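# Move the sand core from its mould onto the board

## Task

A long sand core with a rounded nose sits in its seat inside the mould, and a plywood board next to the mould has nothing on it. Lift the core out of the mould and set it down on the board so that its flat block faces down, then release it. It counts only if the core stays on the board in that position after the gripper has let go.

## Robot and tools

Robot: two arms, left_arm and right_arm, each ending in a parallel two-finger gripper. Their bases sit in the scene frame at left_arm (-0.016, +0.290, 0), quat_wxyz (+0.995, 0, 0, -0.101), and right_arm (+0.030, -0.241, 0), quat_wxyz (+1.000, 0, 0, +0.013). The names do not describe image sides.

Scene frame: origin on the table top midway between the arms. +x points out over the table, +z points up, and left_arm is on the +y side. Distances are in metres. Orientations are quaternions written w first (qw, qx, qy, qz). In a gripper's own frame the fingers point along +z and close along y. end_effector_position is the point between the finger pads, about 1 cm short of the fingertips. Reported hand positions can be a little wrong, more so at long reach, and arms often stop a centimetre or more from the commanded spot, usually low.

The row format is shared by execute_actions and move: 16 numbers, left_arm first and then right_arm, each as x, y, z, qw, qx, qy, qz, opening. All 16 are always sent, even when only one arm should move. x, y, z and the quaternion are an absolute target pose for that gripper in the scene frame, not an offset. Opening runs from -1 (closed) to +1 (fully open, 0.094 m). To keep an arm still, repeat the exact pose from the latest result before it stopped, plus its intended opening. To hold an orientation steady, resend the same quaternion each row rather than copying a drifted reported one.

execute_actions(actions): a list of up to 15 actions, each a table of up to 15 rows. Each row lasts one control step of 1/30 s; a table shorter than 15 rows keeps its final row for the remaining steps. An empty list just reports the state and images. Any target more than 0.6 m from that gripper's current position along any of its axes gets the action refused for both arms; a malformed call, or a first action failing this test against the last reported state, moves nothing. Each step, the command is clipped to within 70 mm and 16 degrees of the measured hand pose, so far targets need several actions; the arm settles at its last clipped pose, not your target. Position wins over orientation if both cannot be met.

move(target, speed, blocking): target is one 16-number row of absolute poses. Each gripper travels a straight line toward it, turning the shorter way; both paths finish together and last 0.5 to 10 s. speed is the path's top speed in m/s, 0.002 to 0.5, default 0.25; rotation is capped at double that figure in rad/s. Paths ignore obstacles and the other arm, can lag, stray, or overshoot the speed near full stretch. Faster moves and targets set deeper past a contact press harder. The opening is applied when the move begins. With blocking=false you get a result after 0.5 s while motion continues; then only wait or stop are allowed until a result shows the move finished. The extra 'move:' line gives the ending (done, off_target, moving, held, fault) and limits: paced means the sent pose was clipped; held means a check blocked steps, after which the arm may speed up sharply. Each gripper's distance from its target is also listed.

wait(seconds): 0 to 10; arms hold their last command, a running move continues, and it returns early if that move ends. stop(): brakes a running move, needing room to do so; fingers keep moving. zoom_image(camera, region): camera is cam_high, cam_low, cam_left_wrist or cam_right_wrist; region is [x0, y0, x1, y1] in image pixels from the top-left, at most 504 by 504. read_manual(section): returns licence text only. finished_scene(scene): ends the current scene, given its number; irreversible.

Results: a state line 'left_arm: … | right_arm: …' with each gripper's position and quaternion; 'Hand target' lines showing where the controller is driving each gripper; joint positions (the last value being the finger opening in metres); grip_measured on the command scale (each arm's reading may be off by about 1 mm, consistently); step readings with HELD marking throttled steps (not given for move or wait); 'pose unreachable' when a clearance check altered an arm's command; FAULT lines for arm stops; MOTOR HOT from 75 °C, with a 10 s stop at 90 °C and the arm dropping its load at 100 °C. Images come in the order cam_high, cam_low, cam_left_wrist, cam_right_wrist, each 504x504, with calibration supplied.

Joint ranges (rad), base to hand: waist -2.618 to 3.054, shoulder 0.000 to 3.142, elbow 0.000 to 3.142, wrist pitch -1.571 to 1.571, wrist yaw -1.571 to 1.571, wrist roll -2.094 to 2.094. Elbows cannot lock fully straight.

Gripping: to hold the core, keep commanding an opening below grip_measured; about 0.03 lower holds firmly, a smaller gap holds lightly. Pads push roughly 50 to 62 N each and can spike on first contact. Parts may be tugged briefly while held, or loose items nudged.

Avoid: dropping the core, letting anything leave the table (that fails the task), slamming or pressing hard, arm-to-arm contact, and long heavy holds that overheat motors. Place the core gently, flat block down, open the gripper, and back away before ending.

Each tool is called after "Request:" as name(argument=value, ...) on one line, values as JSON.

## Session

Request:
execute_actions(actions=[])

Scene clock: 0.00 s.
left_arm: end_effector_position=(+0.3455, +0.4126, +0.2093) grip_measured=+1.000 end_effector_quat_wxyz=(+0.001, +0.778, -0.400, +0.484) | right_arm: end_effector_position=(+0.2579, -0.2362, +0.2018) grip_measured=+1.000 end_effector_quat_wxyz=(+0.138, -0.049, +0.976, +0.162)
Joint positions: left_arm=[ 0.9    1.529  1.215 -0.704  0.898 -1.764  0.094] | right_arm=[-0.318  1.243  1.262 -1.428 -0.399 -0.359  0.094]
Joint velocities: left_arm=[ 0.002 -0.002 -0.012  0.022 -0.007 -0.051  0.   ] | right_arm=[-0.002 -0.002  0.002 -0.007  0.066 -0.037  0.   ]
Hand target (left_arm): +0.347, +0.412, +0.218; -0.009, +0.770, -0.407, +0.491
Hand target (right_arm): +0.259, -0.235, +0.206; +0.148, -0.051, +0.974, +0.163
camera_calibration (this result's frames):
cam_left_wrist: T_world_to_cam=[[0.66406, 0.577868, 0.474439, -0.562417], [-0.343487, -0.327839, 0.880079, 0.0798153], [0.664109, -0.747389, -0.0192154, 0.202151], [0, 0, 0, 1]] pos_world=[0.266645, 0.502255, 0.200474]
cam_right_wrist: T_world_to_cam=[[0.238501, -0.928002, -0.286234, -0.218908], [-0.941474, -0.29324, 0.166244, 0.181387], [-0.23821, 0.229833, -0.943628, 0.420871], [0, 0, 0, 1]] pos_world=[0.323237, -0.246687, 0.304332]

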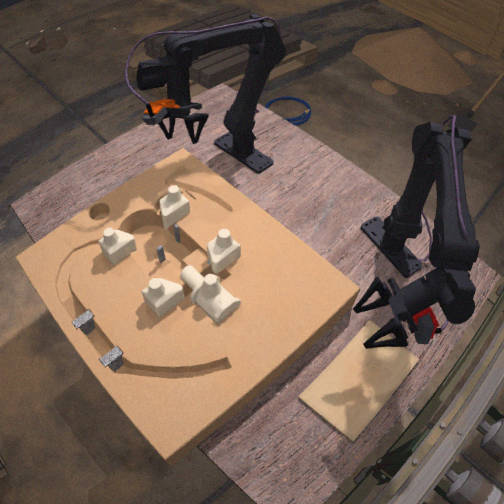

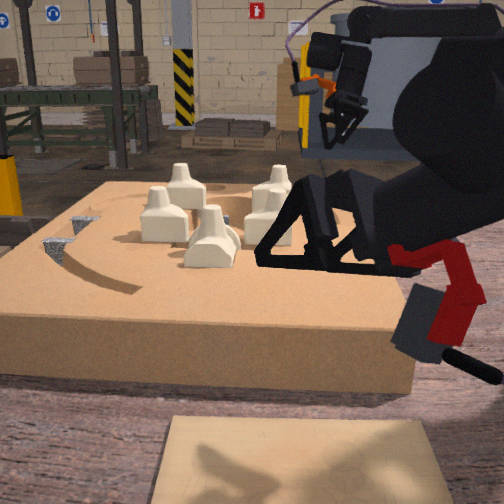

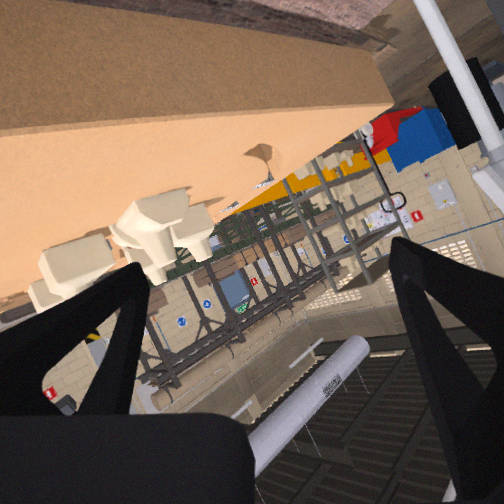

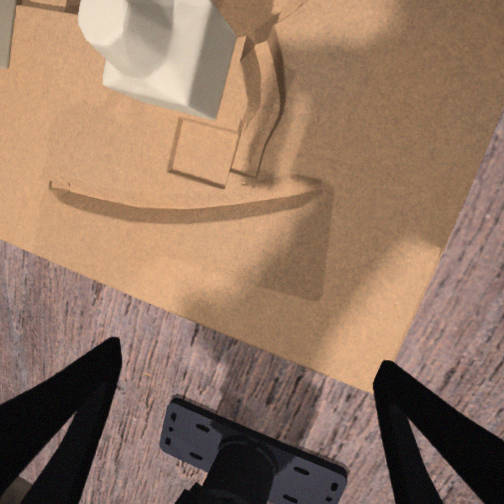

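Nearly the same; use an intermediate orientation.

Request:
move(target=[0.36,0.36,0.25,0.18,-0.256,0.949,0.037,0.1,0.2579,-0.2362,0.2018,0.138,-0.049,0.976,0.162,1], speed=0.4)

Request:
move(target=[0.472,0.112,0.2,0.187,0.488,0.845,-0.108,0.1,0.2579,-0.2362,0.2018,0.138,-0.049,0.976,0.162,1], speed=0.3)

Scene clock: 3.40 s.
left_arm: end_effector_position=(+0.3602, +0.3572, +0.2436) grip_measured=+0.102 end_effector_quat_wxyz=(+0.173, -0.263, +0.949, +0.017) | right_arm: end_effector_position=(+0.2578, -0.2366, +0.2016) grip_measured=+1.000 end_effector_quat_wxyz=(+0.138, -0.048, +0.976, +0.161)
Joint positions: left_arm=[ 0.339  1.749  1.912 -1.393 -0.078 -0.39   0.052] | right_arm=[-0.318  1.243  1.262 -1.428 -0.397 -0.359  0.094]
Joint velocities: left_arm=[-0.012  0.002  0.002 -0.037  0.022  0.051 -0.001] | right_arm=[-0.002 -0.012 -0.017  0.037  0.066 -0.037  0.   ]
Hand target (left_arm): +0.361, +0.359, +0.250; +0.181, -0.256, +0.949, +0.026
Hand target (right_arm): +0.258, -0.236, +0.202; +0.138, -0.049, +0.976, +0.162
Off the commanded pose (left_arm): 0.007 m, 3 deg.
Off the commanded pose (right_arm): 0.000 m, 0 deg.
move: off_target (left_arm)
camera_calibration (this result's frames):
cam_left_wrist: T_world_to_cam=[[0.396761, -0.91786, -0.0106554, 0.192311], [-0.877551, -0.38269, 0.288881, 0.392469], [-0.26923, -0.105266, -0.957306, 0.486926], [0, 0, 0, 1]] pos_world=[0.399205, 0.377965, 0.35481]
cam_right_wrist: T_world_to_cam=[[0.237972, -0.928707, -0.284382, -0.219678], [-0.941473, -0.292532, 0.167491, 0.181142], [-0.238741, 0.22788, -0.943967, 0.420531], [0, 0, 0, 1]] pos_world=[0.323216, -0.246857, 0.304156]

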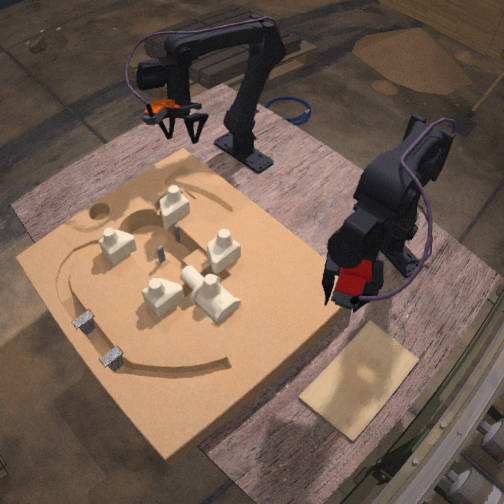

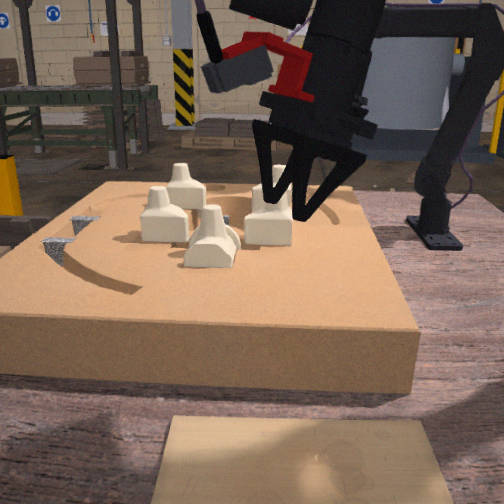

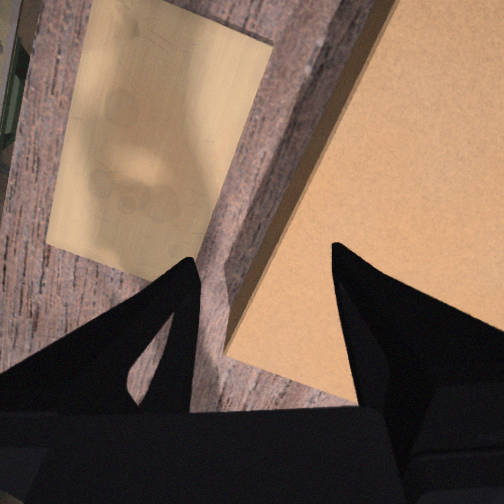

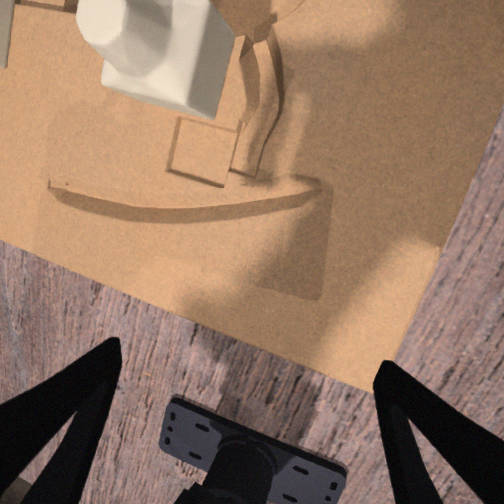

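Scene clock: 6.80 s.
left_arm: end_effector_position=(+0.4764, +0.1170, +0.1929) grip_measured=+0.102 end_effector_quat_wxyz=(+0.200, +0.476, +0.851, -0.099) | right_arm: end_effector_position=(+0.2577, -0.2370, +0.2015) grip_measured=+1.000 end_effector_quat_wxyz=(+0.138, -0.048, +0.976, +0.160)
Joint positions: left_arm=[-0.039  2.449  2.761 -1.538  0.294  0.728  0.052] | right_arm=[-0.318  1.243  1.262 -1.428 -0.395 -0.359  0.094]
Joint velocities: left_arm=[-0.007 -0.002  0.002 -0.081  0.007  0.081 -0.   ] | right_arm=[ 0.007 -0.007  0.007 -0.037  0.037 -0.022  0.   ]
Hand target (left_arm): +0.473, +0.111, +0.201; +0.208, +0.484, +0.843, -0.110
Hand target (right_arm): +0.258, -0.236, +0.202; +0.138, -0.049, +0.976, +0.162
Off the commanded pose (left_arm): 0.010 m, 2 deg.
Off the commanded pose (right_arm): 0.001 m, 0 deg.
joint sent to its limit (left arm) — the command would take joint 4 (wrist pitch) past its lower limit, so that joint was sent only as far as its limit.
move: done
camera_calibration (this result's frames):
cam_left_wrist: T_world_to_cam=[[-0.899753, -0.424152, -0.102665, 0.502876], [-0.436342, 0.878211, 0.195833, 0.0774162], [0.00709866, 0.220999, -0.975248, 0.278057], [0, 0, 0, 1]] pos_world=[0.48427, 0.0838579, 0.307642]
cam_right_wrist: T_world_to_cam=[[0.237445, -0.929407, -0.282528, -0.220447], [-0.941471, -0.291821, 0.168737, 0.180898], [-0.239273, 0.225926, -0.944302, 0.42019], [0, 0, 0, 1]] pos_world=[0.323194, -0.247027, 0.30398]

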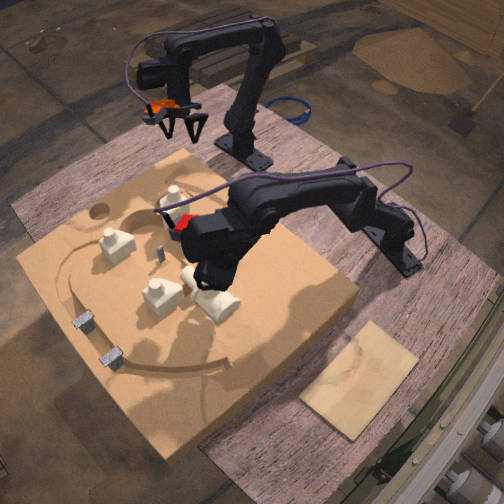

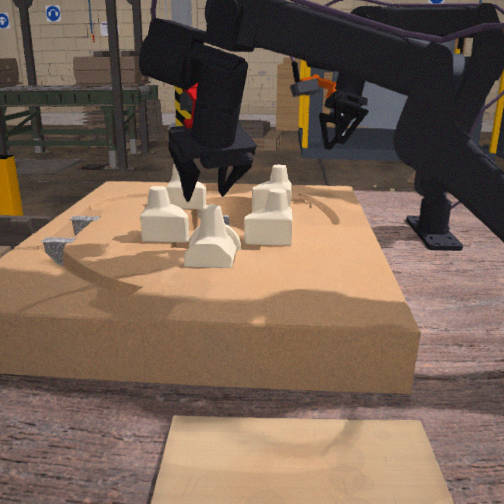

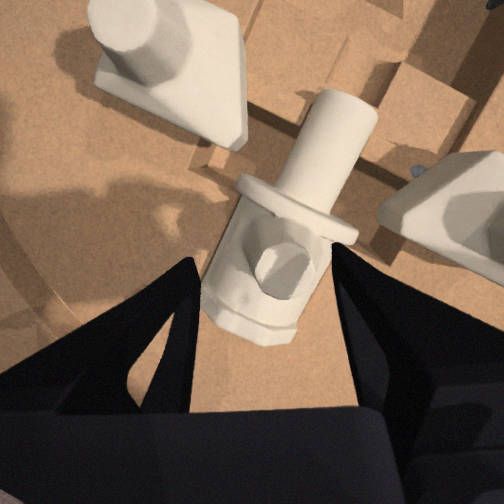

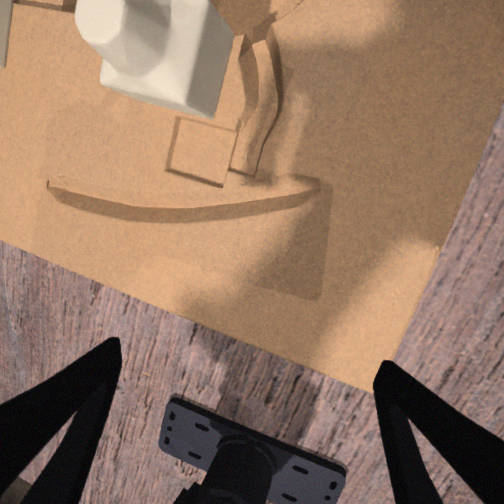

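Request:
move(target=[0.471,0.113,0.155,0.187,0.488,0.845,-0.108,0.15,0.2579,-0.2362,0.2018,0.138,-0.049,0.976,0.162,1], speed=0.05)

Request:
move(target=[0.471,0.113,0.155,0.187,0.488,0.845,-0.108,-0.3,0.2579,-0.2362,0.2018,0.138,-0.049,0.976,0.162,1])

Scene clock: 8.37 s.
left_arm: end_effector_position=(+0.4680, +0.1192, +0.1394) grip_measured=+0.148 end_effector_quat_wxyz=(+0.159, +0.480, +0.856, -0.109) | right_arm: end_effector_position=(+0.2577, -0.2372, +0.2014) grip_measured=+1.000 end_effector_quat_wxyz=(+0.138, -0.048, +0.976, +0.159)
Joint positions: left_arm=[-0.039  2.355  2.383 -1.343  0.293  0.743  0.054] | right_arm=[-0.318  1.243  1.262 -1.428 -0.394 -0.359  0.094]
Joint velocities: left_arm=[-0.022 -0.002  0.007 -0.007 -0.022 -0.007  0.   ] | right_arm=[-0.002 -0.007 -0.002  0.037 -0.037  0.022  0.   ]
Hand target (left_arm): +0.471, +0.113, +0.155; +0.186, +0.489, +0.845, -0.108
Hand target (right_arm): +0.258, -0.236, +0.202; +0.138, -0.049, +0.976, +0.162
Off the commanded pose (left_arm): 0.017 m, 4 deg.
Off the commanded pose (right_arm): 0.001 m, 0 deg.
move: off_target (left_arm)
camera_calibration (this result's frames):
cam_left_wrist: T_world_to_cam=[[-0.911429, -0.409526, -0.0398183, 0.485715], [-0.405786, 0.878638, 0.251661, 0.060257], [-0.0680756, 0.245528, -0.966996, 0.256526], [0, 0, 0, 1]] pos_world=[0.484609, 0.0829842, 0.252235]
cam_right_wrist: T_world_to_cam=[[0.237181, -0.929756, -0.2816, -0.220831], [-0.94147, -0.291464, 0.16936, 0.180776], [-0.23954, 0.224949, -0.944467, 0.420019], [0, 0, 0, 1]] pos_world=[0.323184, -0.247112, 0.303892]

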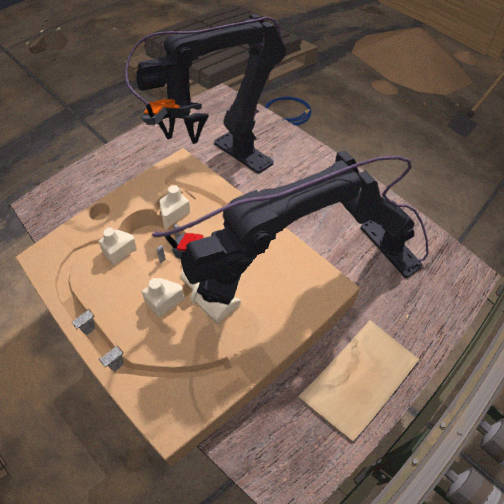

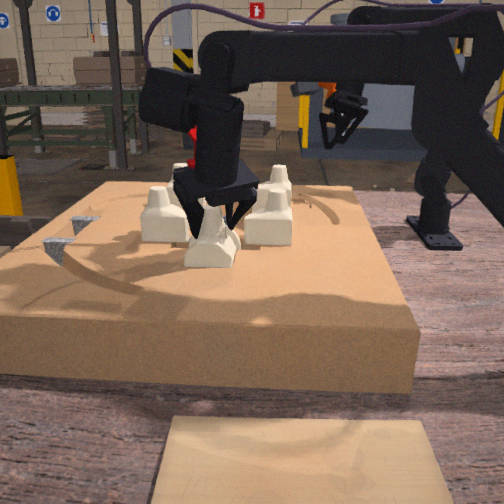

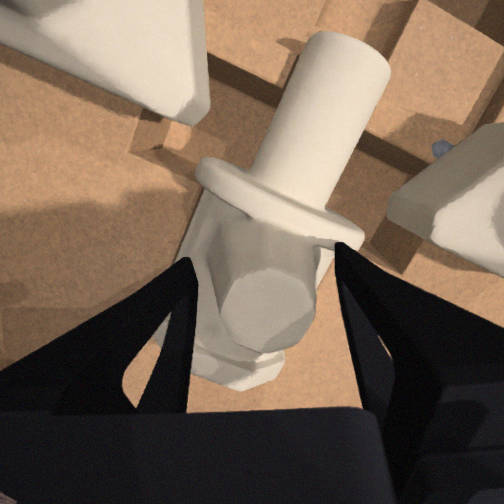

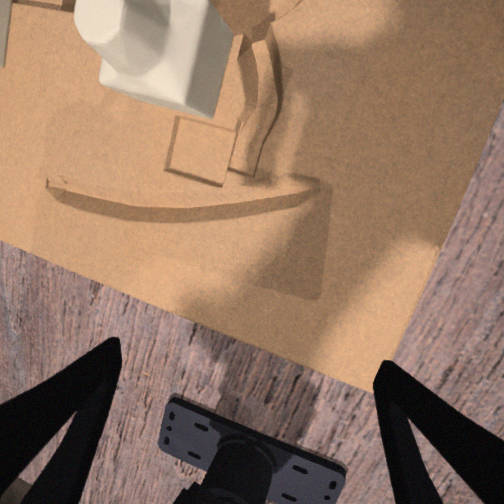

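Scene clock: 9.07 s.
left_arm: end_effector_position=(+0.4666, +0.1190, +0.1411) grip_measured=-0.165 end_effector_quat_wxyz=(+0.160, +0.480, +0.855, -0.114) | right_arm: end_effector_position=(+0.2577, -0.2373, +0.2013) grip_measured=+1.000 end_effector_quat_wxyz=(+0.137, -0.048, +0.977, +0.159)
Joint positions: left_arm=[-0.036  2.346  2.372 -1.339  0.305  0.745  0.039] | right_arm=[-0.318  1.243  1.262 -1.428 -0.392 -0.359  0.094]
Joint velocities: left_arm=[ 0.012 -0.012  0.007 -0.007 -0.095  0.007 -0.   ] | right_arm=[ 0.002  0.007  0.022 -0.007 -0.095 -0.037  0.   ]
Hand target (left_arm): +0.470, +0.113, +0.155; +0.186, +0.488, +0.846, -0.108
Hand target (right_arm): +0.258, -0.236, +0.202; +0.138, -0.049, +0.976, +0.162
Off the commanded pose (left_arm): 0.016 m, 3 deg.
Off the commanded pose (right_arm): 0.001 m, 0 deg.
move: off_target (left_arm)
camera_calibration (this result's frames):
cam_left_wrist: T_world_to_cam=[[-0.912039, -0.408692, -0.0339822, 0.483788], [-0.404231, 0.881917, 0.242528, 0.0595268], [-0.06915, 0.234932, -0.969549, 0.260222], [0, 0, 0, 1]] pos_world=[0.483291, 0.0840882, 0.254301]
cam_right_wrist: T_world_to_cam=[[0.236918, -0.930104, -0.280672, -0.221215], [-0.941468, -0.291107, 0.169982, 0.180655], [-0.239807, 0.223972, -0.944632, 0.419847], [0, 0, 0, 1]] pos_world=[0.323173, -0.247197, 0.303804]

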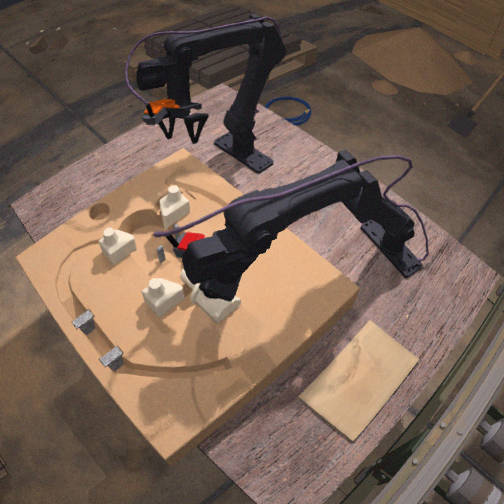

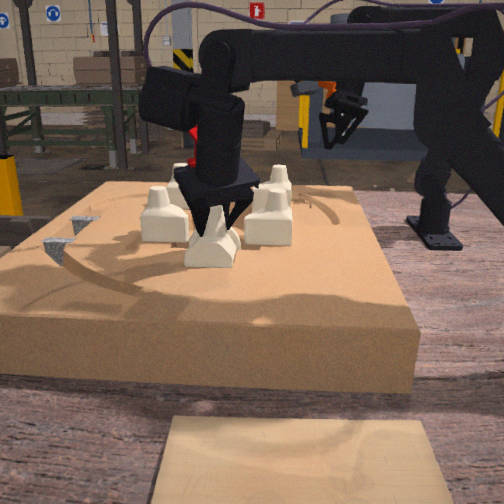

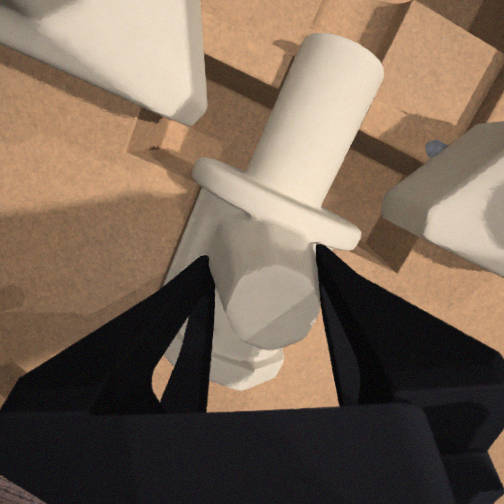

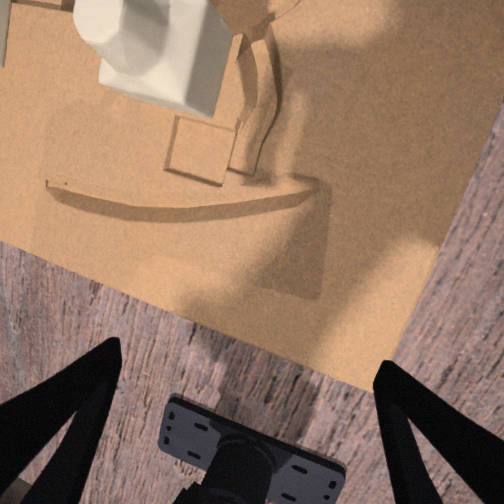

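Request:
move(target=[0.466,0.115,0.275,0.16,0.482,0.854,-0.112,-0.22,0.2579,-0.2362,0.2018,0.138,-0.049,0.976,0.162,1], speed=0.05)

Request:
move(target=[0.44,0.27,0.275,0.16,0.482,0.854,-0.112,-0.22,0.2579,-0.2362,0.2018,0.138,-0.049,0.976,0.162,1], speed=0.12)

Request:
move(target=[0.36,0.478,0.25,0.22,-0.257,0.94,0.045,-0.22,0.2579,-0.2362,0.2018,0.138,-0.049,0.976,0.162,1], speed=0.2)

Request:
move(target=[0.368,0.48,0.16,0.22,-0.257,0.94,0.045,-0.22,0.2579,-0.2362,0.2018,0.138,-0.049,0.976,0.162,1], speed=0.07)

Scene clock: 12.53 s.
left_arm: end_effector_position=(+0.4690, +0.1216, +0.2241) grip_measured=-0.165 end_effector_quat_wxyz=(+0.221, +0.458, +0.857, -0.086) | right_arm: end_effector_position=(+0.2576, -0.2376, +0.2012) grip_measured=+1.000 end_effector_quat_wxyz=(+0.137, -0.048, +0.977, +0.158)
Joint positions: left_arm=[-0.042  2.384  2.766 -1.552  0.271  0.683  0.039] | right_arm=[-0.318  1.243  1.262 -1.428 -0.391 -0.359  0.094]
Joint velocities: left_arm=[-0.002  0.007 -0.007 -0.051  0.022 -0.066 -0.001] | right_arm=[ 0.002  0.002 -0.002 -0.007 -0.022 -0.037  0.   ]
Hand target (left_arm): +0.460, +0.116, +0.274; +0.278, +0.458, +0.839, -0.091
Hand target (right_arm): +0.258, -0.236, +0.202; +0.138, -0.049, +0.976, +0.162
Off the commanded pose (left_arm): 0.051 m, 8 deg.
Off the commanded pose (right_arm): 0.002 m, 0 deg.
joint sent to its limit (left arm) — the command would take joint 4 (wrist pitch) past its lower limit, so that joint was sent only as far as its limit.
move: off_target (left_arm)
camera_calibration (this result's frames):
cam_left_wrist: T_world_to_cam=[[-0.874328, -0.465118, -0.138624, 0.502461], [-0.483758, 0.858193, 0.171703, 0.0941146], [0.0391041, 0.217185, -0.975347, 0.293003], [0, 0, 0, 1]] pos_world=[0.473386, 0.0892992, 0.339273]
cam_right_wrist: T_world_to_cam=[[0.236567, -0.930566, -0.279433, -0.221728], [-0.941466, -0.29063, 0.170811, 0.180494], [-0.240162, 0.222669, -0.94485, 0.419618], [0, 0, 0, 1]] pos_world=[0.323159, -0.247311, 0.303687]

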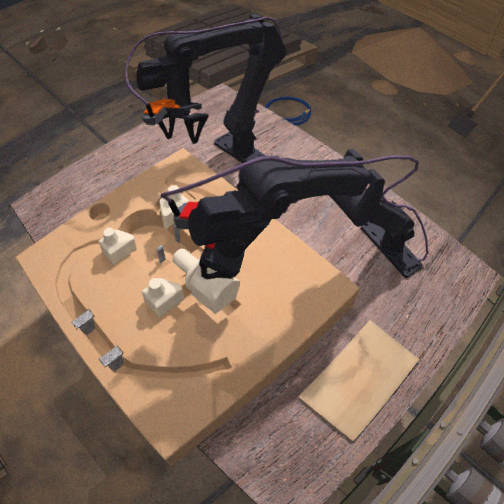

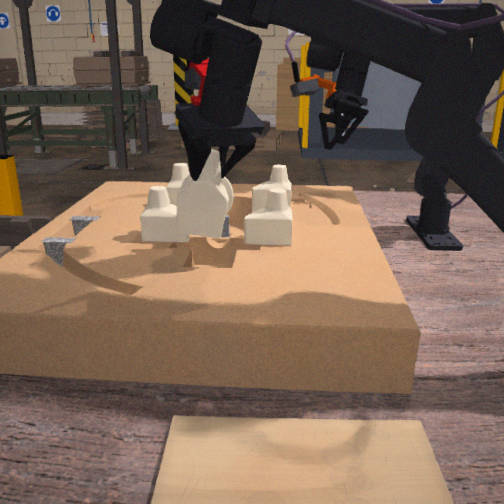

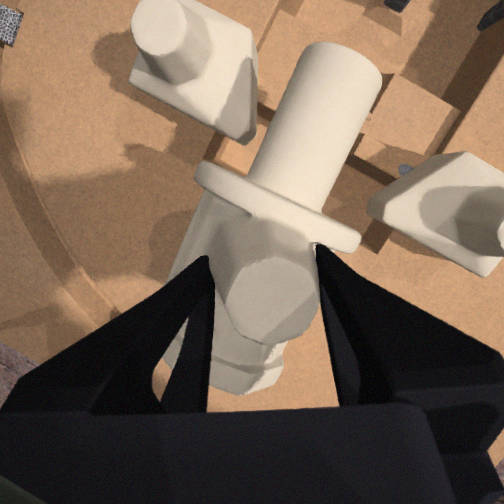

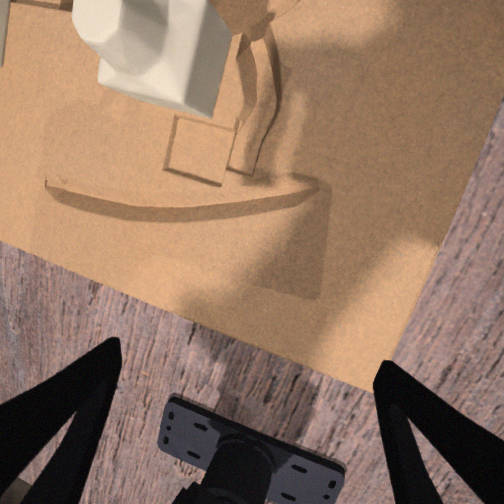

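Scene clock: 14.33 s.
left_arm: end_effector_position=(+0.4456, +0.2848, +0.2380) grip_measured=-0.165 end_effector_quat_wxyz=(+0.210, +0.448, +0.868, -0.045) | right_arm: end_effector_position=(+0.2576, -0.2378, +0.2011) grip_measured=+1.000 end_effector_quat_wxyz=(+0.137, -0.048, +0.977, +0.157)
Joint positions: left_arm=[ 0.303  2.163  2.459 -1.552  0.301  1.007  0.039] | right_arm=[-0.318  1.243  1.262 -1.428 -0.39  -0.359  0.094]
Joint velocities: left_arm=[ 0.017 -0.007  0.002  0.007 -0.037 -0.051  0.001] | right_arm=[ 0.007 -0.002 -0.002  0.007  0.022 -0.066  0.   ]
Hand target (left_arm): +0.438, +0.271, +0.273; +0.256, +0.461, +0.848, -0.051
Hand target (right_arm): +0.258, -0.236, +0.202; +0.138, -0.049, +0.976, +0.162
Off the commanded pose (left_arm): 0.040 m, 10 deg.
Off the commanded pose (right_arm): 0.002 m, 1 deg.
joint sent to its limit (left arm) — the command would take joint 4 (wrist pitch) past its lower limit, so that joint was sent only as far as its limit.
move: off_target (left_arm)
camera_calibration (this result's frames):
cam_left_wrist: T_world_to_cam=[[-0.851664, -0.489474, -0.187308, 0.568246], [-0.52257, 0.820298, 0.232447, -0.0459827], [0.0398711, 0.295848, -0.954402, 0.244329], [0, 0, 0, 1]] pos_world=[0.450183, 0.243577, 0.350314]
cam_right_wrist: T_world_to_cam=[[0.236305, -0.930911, -0.278504, -0.222112], [-0.941464, -0.290271, 0.171432, 0.180373], [-0.24043, 0.221691, -0.945011, 0.419445], [0, 0, 0, 1]] pos_world=[0.323148, -0.247397, 0.3036]

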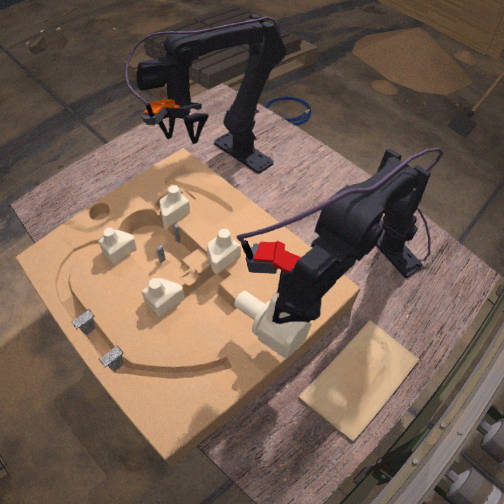

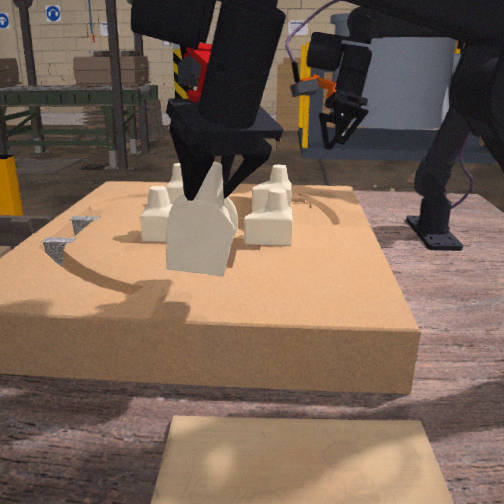

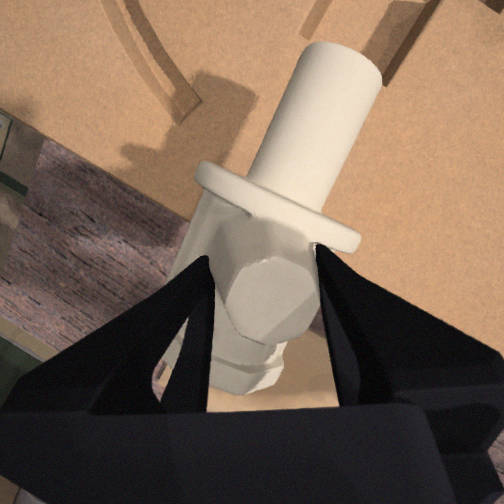

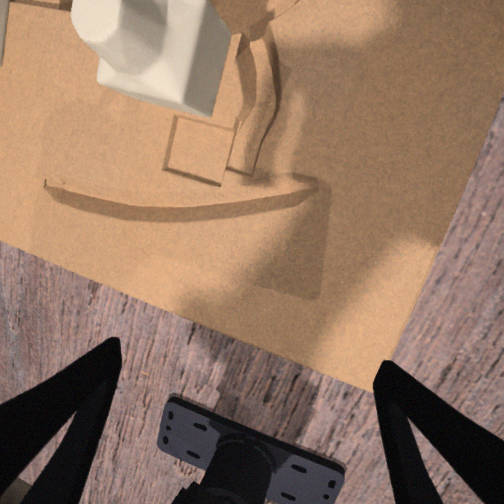

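Scene clock: 18.47 s.
left_arm: end_effector_position=(+0.3468, +0.4681, +0.2124) grip_measured=-0.166 end_effector_quat_wxyz=(+0.147, -0.250, +0.956, +0.031) | right_arm: end_effector_position=(+0.2575, -0.2380, +0.2010) grip_measured=+1.000 end_effector_quat_wxyz=(+0.137, -0.048, +0.977, +0.157)
Joint positions: left_arm=[ 0.654  1.838  1.906 -1.337 -0.003 -0.058  0.039] | right_arm=[-0.318  1.243  1.262 -1.428 -0.388 -0.359  0.094]
Joint velocities: left_arm=[ 0.017 -0.012  0.017 -0.051  0.022 -0.022  0.001] | right_arm=[ 0.017  0.007 -0.007 -0.066  0.007  0.037  0.   ]
Hand target (left_arm): +0.356, +0.477, +0.251; +0.218, -0.256, +0.940, +0.051
Hand target (right_arm): +0.258, -0.236, +0.202; +0.138, -0.049, +0.976, +0.162
Off the commanded pose (left_arm): 0.041 m, 9 deg.
Off the commanded pose (right_arm): 0.002 m, 1 deg.
move: off_target (left_arm)
camera_calibration (this result's frames):
cam_left_wrist: T_world_to_cam=[[0.374294, -0.925982, -0.0496055, 0.319023], [-0.867588, -0.368574, 0.333834, 0.412568], [-0.327408, -0.081915, -0.941326, 0.47101], [0, 0, 0, 1]] pos_world=[0.392743, 0.486054, 0.321469]
cam_right_wrist: T_world_to_cam=[[0.235955, -0.93137, -0.277264, -0.222624], [-0.94146, -0.289792, 0.17226, 0.180212], [-0.240786, 0.220388, -0.945225, 0.419214], [0, 0, 0, 1]] pos_world=[0.323133, -0.247511, 0.303483]

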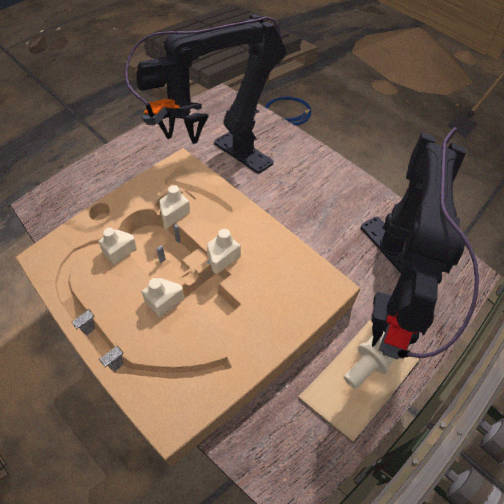

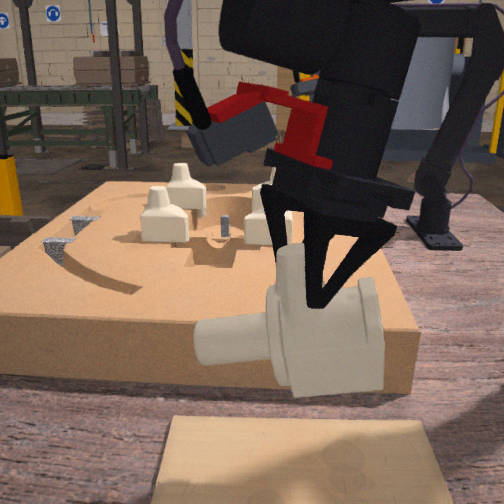

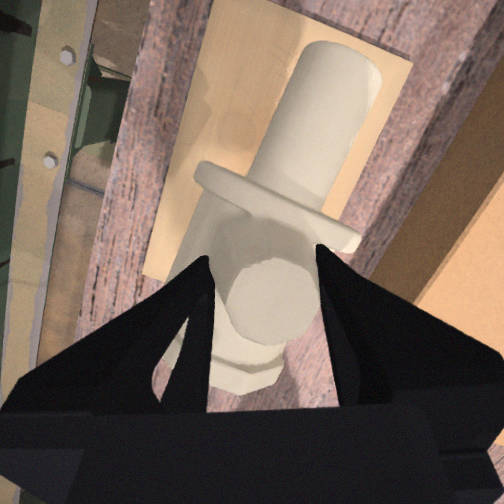

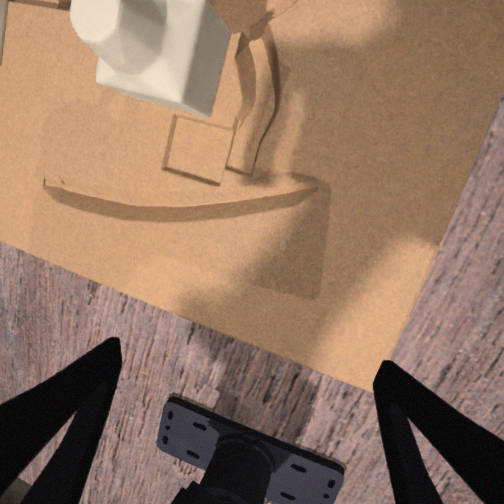

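Scene clock: 20.17 s.
left_arm: end_effector_position=(+0.3492, +0.4693, +0.1241) grip_measured=-0.166 end_effector_quat_wxyz=(+0.145, -0.255, +0.956, +0.030) | right_arm: end_effector_position=(+0.2575, -0.2382, +0.2010) grip_measured=+1.000 end_effector_quat_wxyz=(+0.137, -0.048, +0.977, +0.156)
Joint positions: left_arm=[ 0.654  1.809  1.515 -0.981 -0.003 -0.068  0.039] | right_arm=[-0.318  1.243  1.262 -1.428 -0.387 -0.359  0.094]
Joint velocities: left_arm=[ 0.002 -0.012  0.007 -0.095  0.081 -0.022 -0.   ] | right_arm=[ 0.017 -0.012 -0.012 -0.007  0.022 -0.051  0.   ]
Hand target (left_arm): +0.366, +0.479, +0.163; +0.219, -0.257, +0.940, +0.045
Hand target (right_arm): +0.258, -0.236, +0.202; +0.138, -0.049, +0.976, +0.162
Off the commanded pose (left_arm): 0.042 m, 9 deg.
Off the commanded pose (right_arm): 0.002 m, 1 deg.
move: off_target (left_arm)
camera_calibration (this result's frames):
cam_left_wrist: T_world_to_cam=[[0.382225, -0.922894, -0.0465999, 0.310237], [-0.863244, -0.374605, 0.338352, 0.445368], [-0.329719, -0.0890994, -0.939865, 0.392797], [0, 0, 0, 1]] pos_world=[0.395393, 0.488151, 0.232942]
cam_right_wrist: T_world_to_cam=[[0.235693, -0.931713, -0.276334, -0.223008], [-0.941457, -0.289432, 0.17288, 0.180092], [-0.241054, 0.21941, -0.945385, 0.419041], [0, 0, 0, 1]] pos_world=[0.323122, -0.247597, 0.303396]

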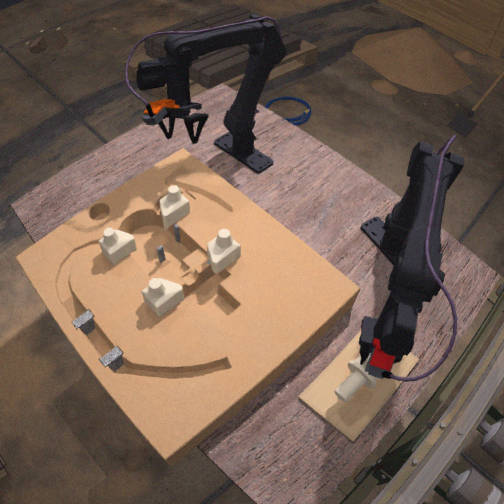

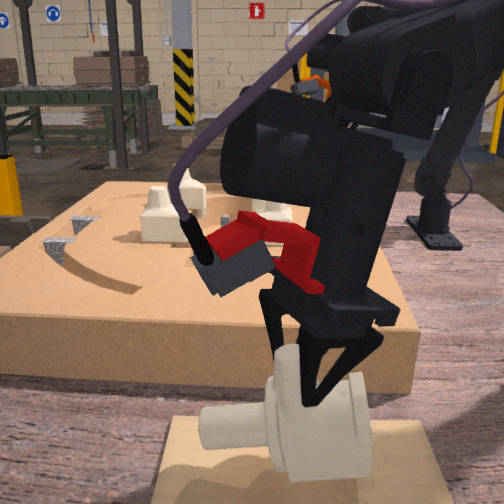

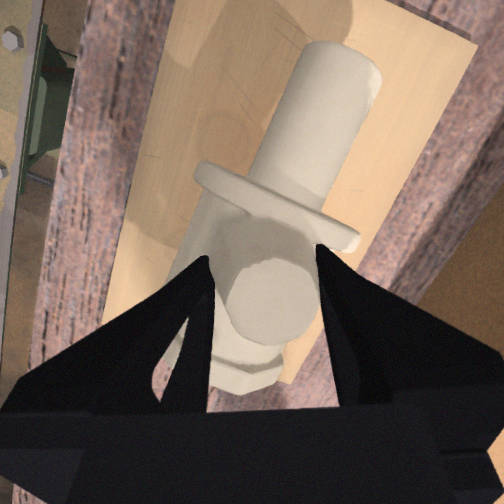

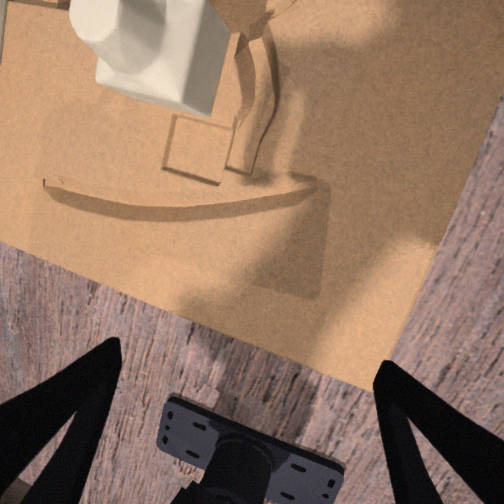

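Request:
execute_actions(actions=[[[0.367,0.48,0.155,0.24,-0.257,0.935,0.05,-0.22,0.2579,-0.2362,0.2018,0.138,-0.049,0.976,0.162,1]],[[0.367,0.48,0.147,0.25,-0.257,0.932,0.05,-0.22,0.2579,-0.2362,0.2018,0.138,-0.049,0.976,0.162,1]],[[0.366,0.48,0.139,0.25,-0.257,0.932,0.05,-0.22,0.2579,-0.2362,0.2018,0.138,-0.049,0.976,0.162,1]],[[0.363,0.478,0.13,0.24,-0.257,0.935,0.05,-0.22,0.2579,-0.2362,0.2018,0.138,-0.049,0.976,0.162,1]],[[0.358,0.475,0.12,0.23,-0.257,0.937,0.05,-0.22,0.2579,-0.2362,0.2018,0.138,-0.049,0.976,0.162,1]],[[0.352,0.472,0.112,0.22,-0.257,0.94,0.045,-0.22,0.2579,-0.2362,0.2018,0.138,-0.049,0.976,0.162,1]],[[0.352,0.472,0.112,0.22,-0.257,0.94,0.045,0.3,0.2579,-0.2362,0.2018,0.138,-0.049,0.976,0.162,1]],[[0.348,0.47,0.15,0.22,-0.257,0.94,0.045,0.3,0.2579,-0.2362,0.2018,0.138,-0.049,0.976,0.162,1]],[[0.342,0.467,0.19,0.22,-0.257,0.94,0.045,0.3,0.2579,-0.2362,0.2018,0.138,-0.049,0.976,0.162,1]]])

Scene clock: 25.23 s.
left_arm: end_effector_position=(+0.3423, +0.4660, +0.1804) grip_measured=+0.298 end_effector_quat_wxyz=(+0.214, -0.253, +0.942, +0.043) | right_arm: end_effector_position=(+0.2575, -0.2382, +0.2010) grip_measured=+1.000 end_effector_quat_wxyz=(+0.137, -0.048, +0.977, +0.156)
Joint positions: left_arm=[ 0.654  1.654  1.507 -0.984 -0.003 -0.071  0.061] | right_arm=[-0.318  1.243  1.262 -1.428 -0.387 -0.359  0.094]
Joint velocities: left_arm=[ 0.007 -0.017 -0.012 -0.095 -0.066 -0.007 -0.001] | right_arm=[-0.017  0.002 -0.012 -0.007 -0.037 -0.007  0.   ]
Hand target (left_arm): +0.341, +0.466, +0.190; +0.220, -0.257, +0.940, +0.045
Hand target (right_arm): +0.258, -0.236, +0.202; +0.138, -0.049, +0.976, +0.162
Off the commanded pose (left_arm): 0.010 m, 1 deg.
Off the commanded pose (right_arm): 0.002 m, 1 deg.
Step readings (end_effector_position; steps 1 to 15: 1st action; 16 to 30: 2nd action; 31 to 45: 3rd action; 46 to 60: 4th action; 61 to 75: 5th action; 76 to 90: 6th action; 91 to 105: 7th action; 106 to 120: 8th action; 121 to 135: 9th action):
0: left_arm (+0.3493, +0.4694, +0.1242) | right_arm (+0.2575, -0.2382, +0.2010)
1: left_arm (+0.3493, +0.4694, +0.1236) | right_arm (+0.2575, -0.2382, +0.2010)
2: left_arm (+0.3483, +0.4689, +0.1224) | right_arm (+0.2575, -0.2382, +0.2010)
4: left_arm (+0.3449, +0.4673, +0.1205) | right_arm (+0.2575, -0.2382, +0.2010)
8: left_arm (+0.3399, +0.4648, +0.1173) | right_arm (+0.2575, -0.2382, +0.2010)
15: left_arm (+0.3430, +0.4663, +0.1186) | right_arm (+0.2575, -0.2382, +0.2010)
16: left_arm (+0.3435, +0.4666, +0.1182) | right_arm (+0.2575, -0.2382, +0.2010)
17: left_arm (+0.3437, +0.4667, +0.1172) | right_arm (+0.2575, -0.2382, +0.2010)
19: left_arm (+0.3432, +0.4664, +0.1145) | right_arm (+0.2575, -0.2382, +0.2010)
23: left_arm (+0.3401, +0.4649, +0.1090) | right_arm (+0.2575, -0.2382, +0.2010)
30: left_arm (+0.3414, +0.4655, +0.1089) | right_arm (+0.2575, -0.2382, +0.2010)
31: left_arm (+0.3418, +0.4657, +0.1085) | right_arm (+0.2575, -0.2382, +0.2010)
32: left_arm (+0.3422, +0.4659, +0.1079) | right_arm (+0.2575, -0.2382, +0.2010)
34: left_arm (+0.3422, +0.4659, +0.1058) | right_arm (+0.2575, -0.2382, +0.2010)
38: left_arm (+0.3420, +0.4658, +0.1056) | right_arm (+0.2575, -0.2382, +0.2010)
45: left_arm (+0.3423, +0.4660, +0.1053) | right_arm (+0.2575, -0.2382, +0.2010)
46: left_arm (+0.3422, +0.4659, +0.1047) | right_arm (+0.2575, -0.2382, +0.2010)
47: left_arm (+0.3422, +0.4659, +0.1046) | right_arm (+0.2575, -0.2382, +0.2010)
49: left_arm (+0.3421, +0.4659, +0.1046) | right_arm (+0.2575, -0.2382, +0.2010)
53: left_arm (+0.3422, +0.4659, +0.1047) | right_arm (+0.2575, -0.2382, +0.2010)
60: left_arm (+0.3421, +0.4659, +0.1046) | right_arm (+0.2575, -0.2382, +0.2010)
61: left_arm (+0.3421, +0.4659, +0.1040) | right_arm (+0.2575, -0.2382, +0.2010)
62: left_arm (+0.3419, +0.4658, +0.1041) | right_arm (+0.2575, -0.2382, +0.2010)
64: left_arm (+0.3411, +0.4654, +0.1038) | right_arm (+0.2575, -0.2382, +0.2010)
68: left_arm (+0.3413, +0.4655, +0.1039) | right_arm (+0.2575, -0.2382, +0.2010)
75: left_arm (+0.3414, +0.4655, +0.1040) | right_arm (+0.2575, -0.2382, +0.2010)
76: left_arm (+0.3411, +0.4654, +0.1034) | right_arm (+0.2575, -0.2382, +0.2010)
77: left_arm (+0.3408, +0.4653, +0.1033) | right_arm (+0.2575, -0.2382, +0.2010)
79: left_arm (+0.3402, +0.4649, +0.1032) | right_arm (+0.2575, -0.2382, +0.2010)
83: left_arm (+0.3404, +0.4650, +0.1033) | right_arm (+0.2575, -0.2382, +0.2010)
90: left_arm (+0.3404, +0.4650, +0.1032) | right_arm (+0.2575, -0.2382, +0.2010)
91: left_arm (+0.3407, +0.4652, +0.1035) | right_arm (+0.2575, -0.2382, +0.2010)
92: left_arm (+0.3420, +0.4658, +0.1040) | right_arm (+0.2575, -0.2382, +0.2010)
94: left_arm (+0.3439, +0.4668, +0.1046) | right_arm (+0.2575, -0.2382, +0.2010)
98: left_arm (+0.3458, +0.4677, +0.1049) | right_arm (+0.2575, -0.2382, +0.2010)
105: left_arm (+0.3469, +0.4682, +0.1052) | right_arm (+0.2575, -0.2382, +0.2010)
106: left_arm (+0.3460, +0.4678, +0.1072) | right_arm (+0.2575, -0.2382, +0.2010)
107: left_arm (+0.3447, +0.4671, +0.1100) | right_arm (+0.2575, -0.2382, +0.2010)
109: left_arm (+0.3460, +0.4678, +0.1210) | right_arm (+0.2575, -0.2382, +0.2010)
113: left_arm (+0.3499, +0.4697, +0.1379) | right_arm (+0.2575, -0.2382, +0.2010)
120: left_arm (+0.3462, +0.4679, +0.1367) | right_arm (+0.2575, -0.2382, +0.2010)
121: left_arm (+0.3445, +0.4670, +0.1398) | right_arm (+0.2575, -0.2382, +0.2010)
122: left_arm (+0.3424, +0.4660, +0.1441) | right_arm (+0.2575, -0.2382, +0.2010)
124: left_arm (+0.3443, +0.4670, +0.1610) | right_arm (+0.2575, -0.2382, +0.2010)
128: left_arm (+0.3488, +0.4691, +0.1830) | right_arm (+0.2575, -0.2382, +0.2010)
135: end_effector_position above
camera_calibration (this result's frames):
cam_left_wrist: T_world_to_cam=[[0.391978, -0.918444, -0.0530402, 0.308147], [-0.896847, -0.394335, 0.200414, 0.464666], [-0.204984, -0.0309887, -0.978275, 0.380214], [0, 0, 0, 1]] pos_world=[0.373886, 0.478032, 0.295173]
cam_right_wrist: T_world_to_cam=[[0.235693, -0.931713, -0.276334, -0.223008], [-0.941457, -0.289432, 0.17288, 0.180092], [-0.241054, 0.21941, -0.945385, 0.419041], [0, 0, 0, 1]] pos_world=[0.323122, -0.247597, 0.303396]

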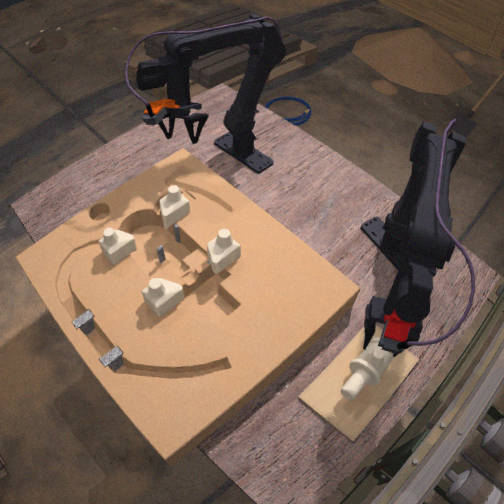

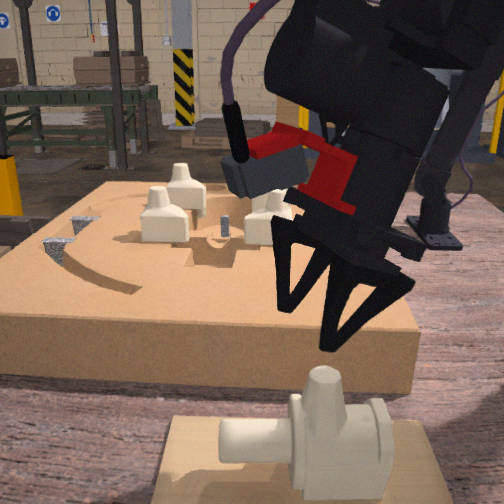

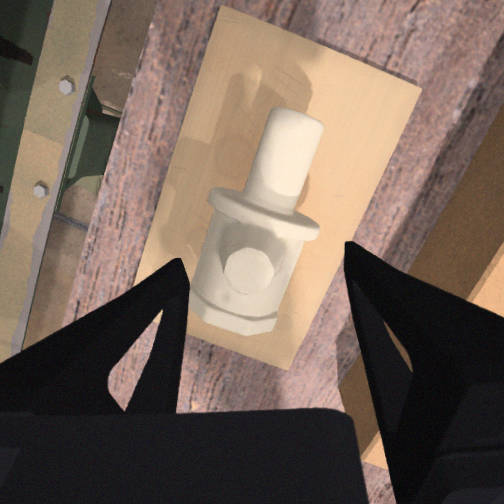

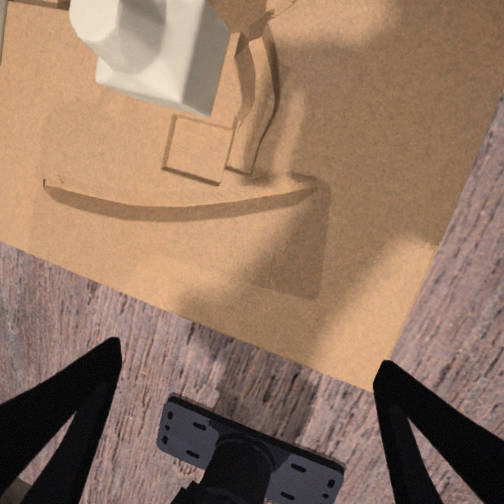

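Request:
finished_scene(scene=2)

The scene is finished: the task was done.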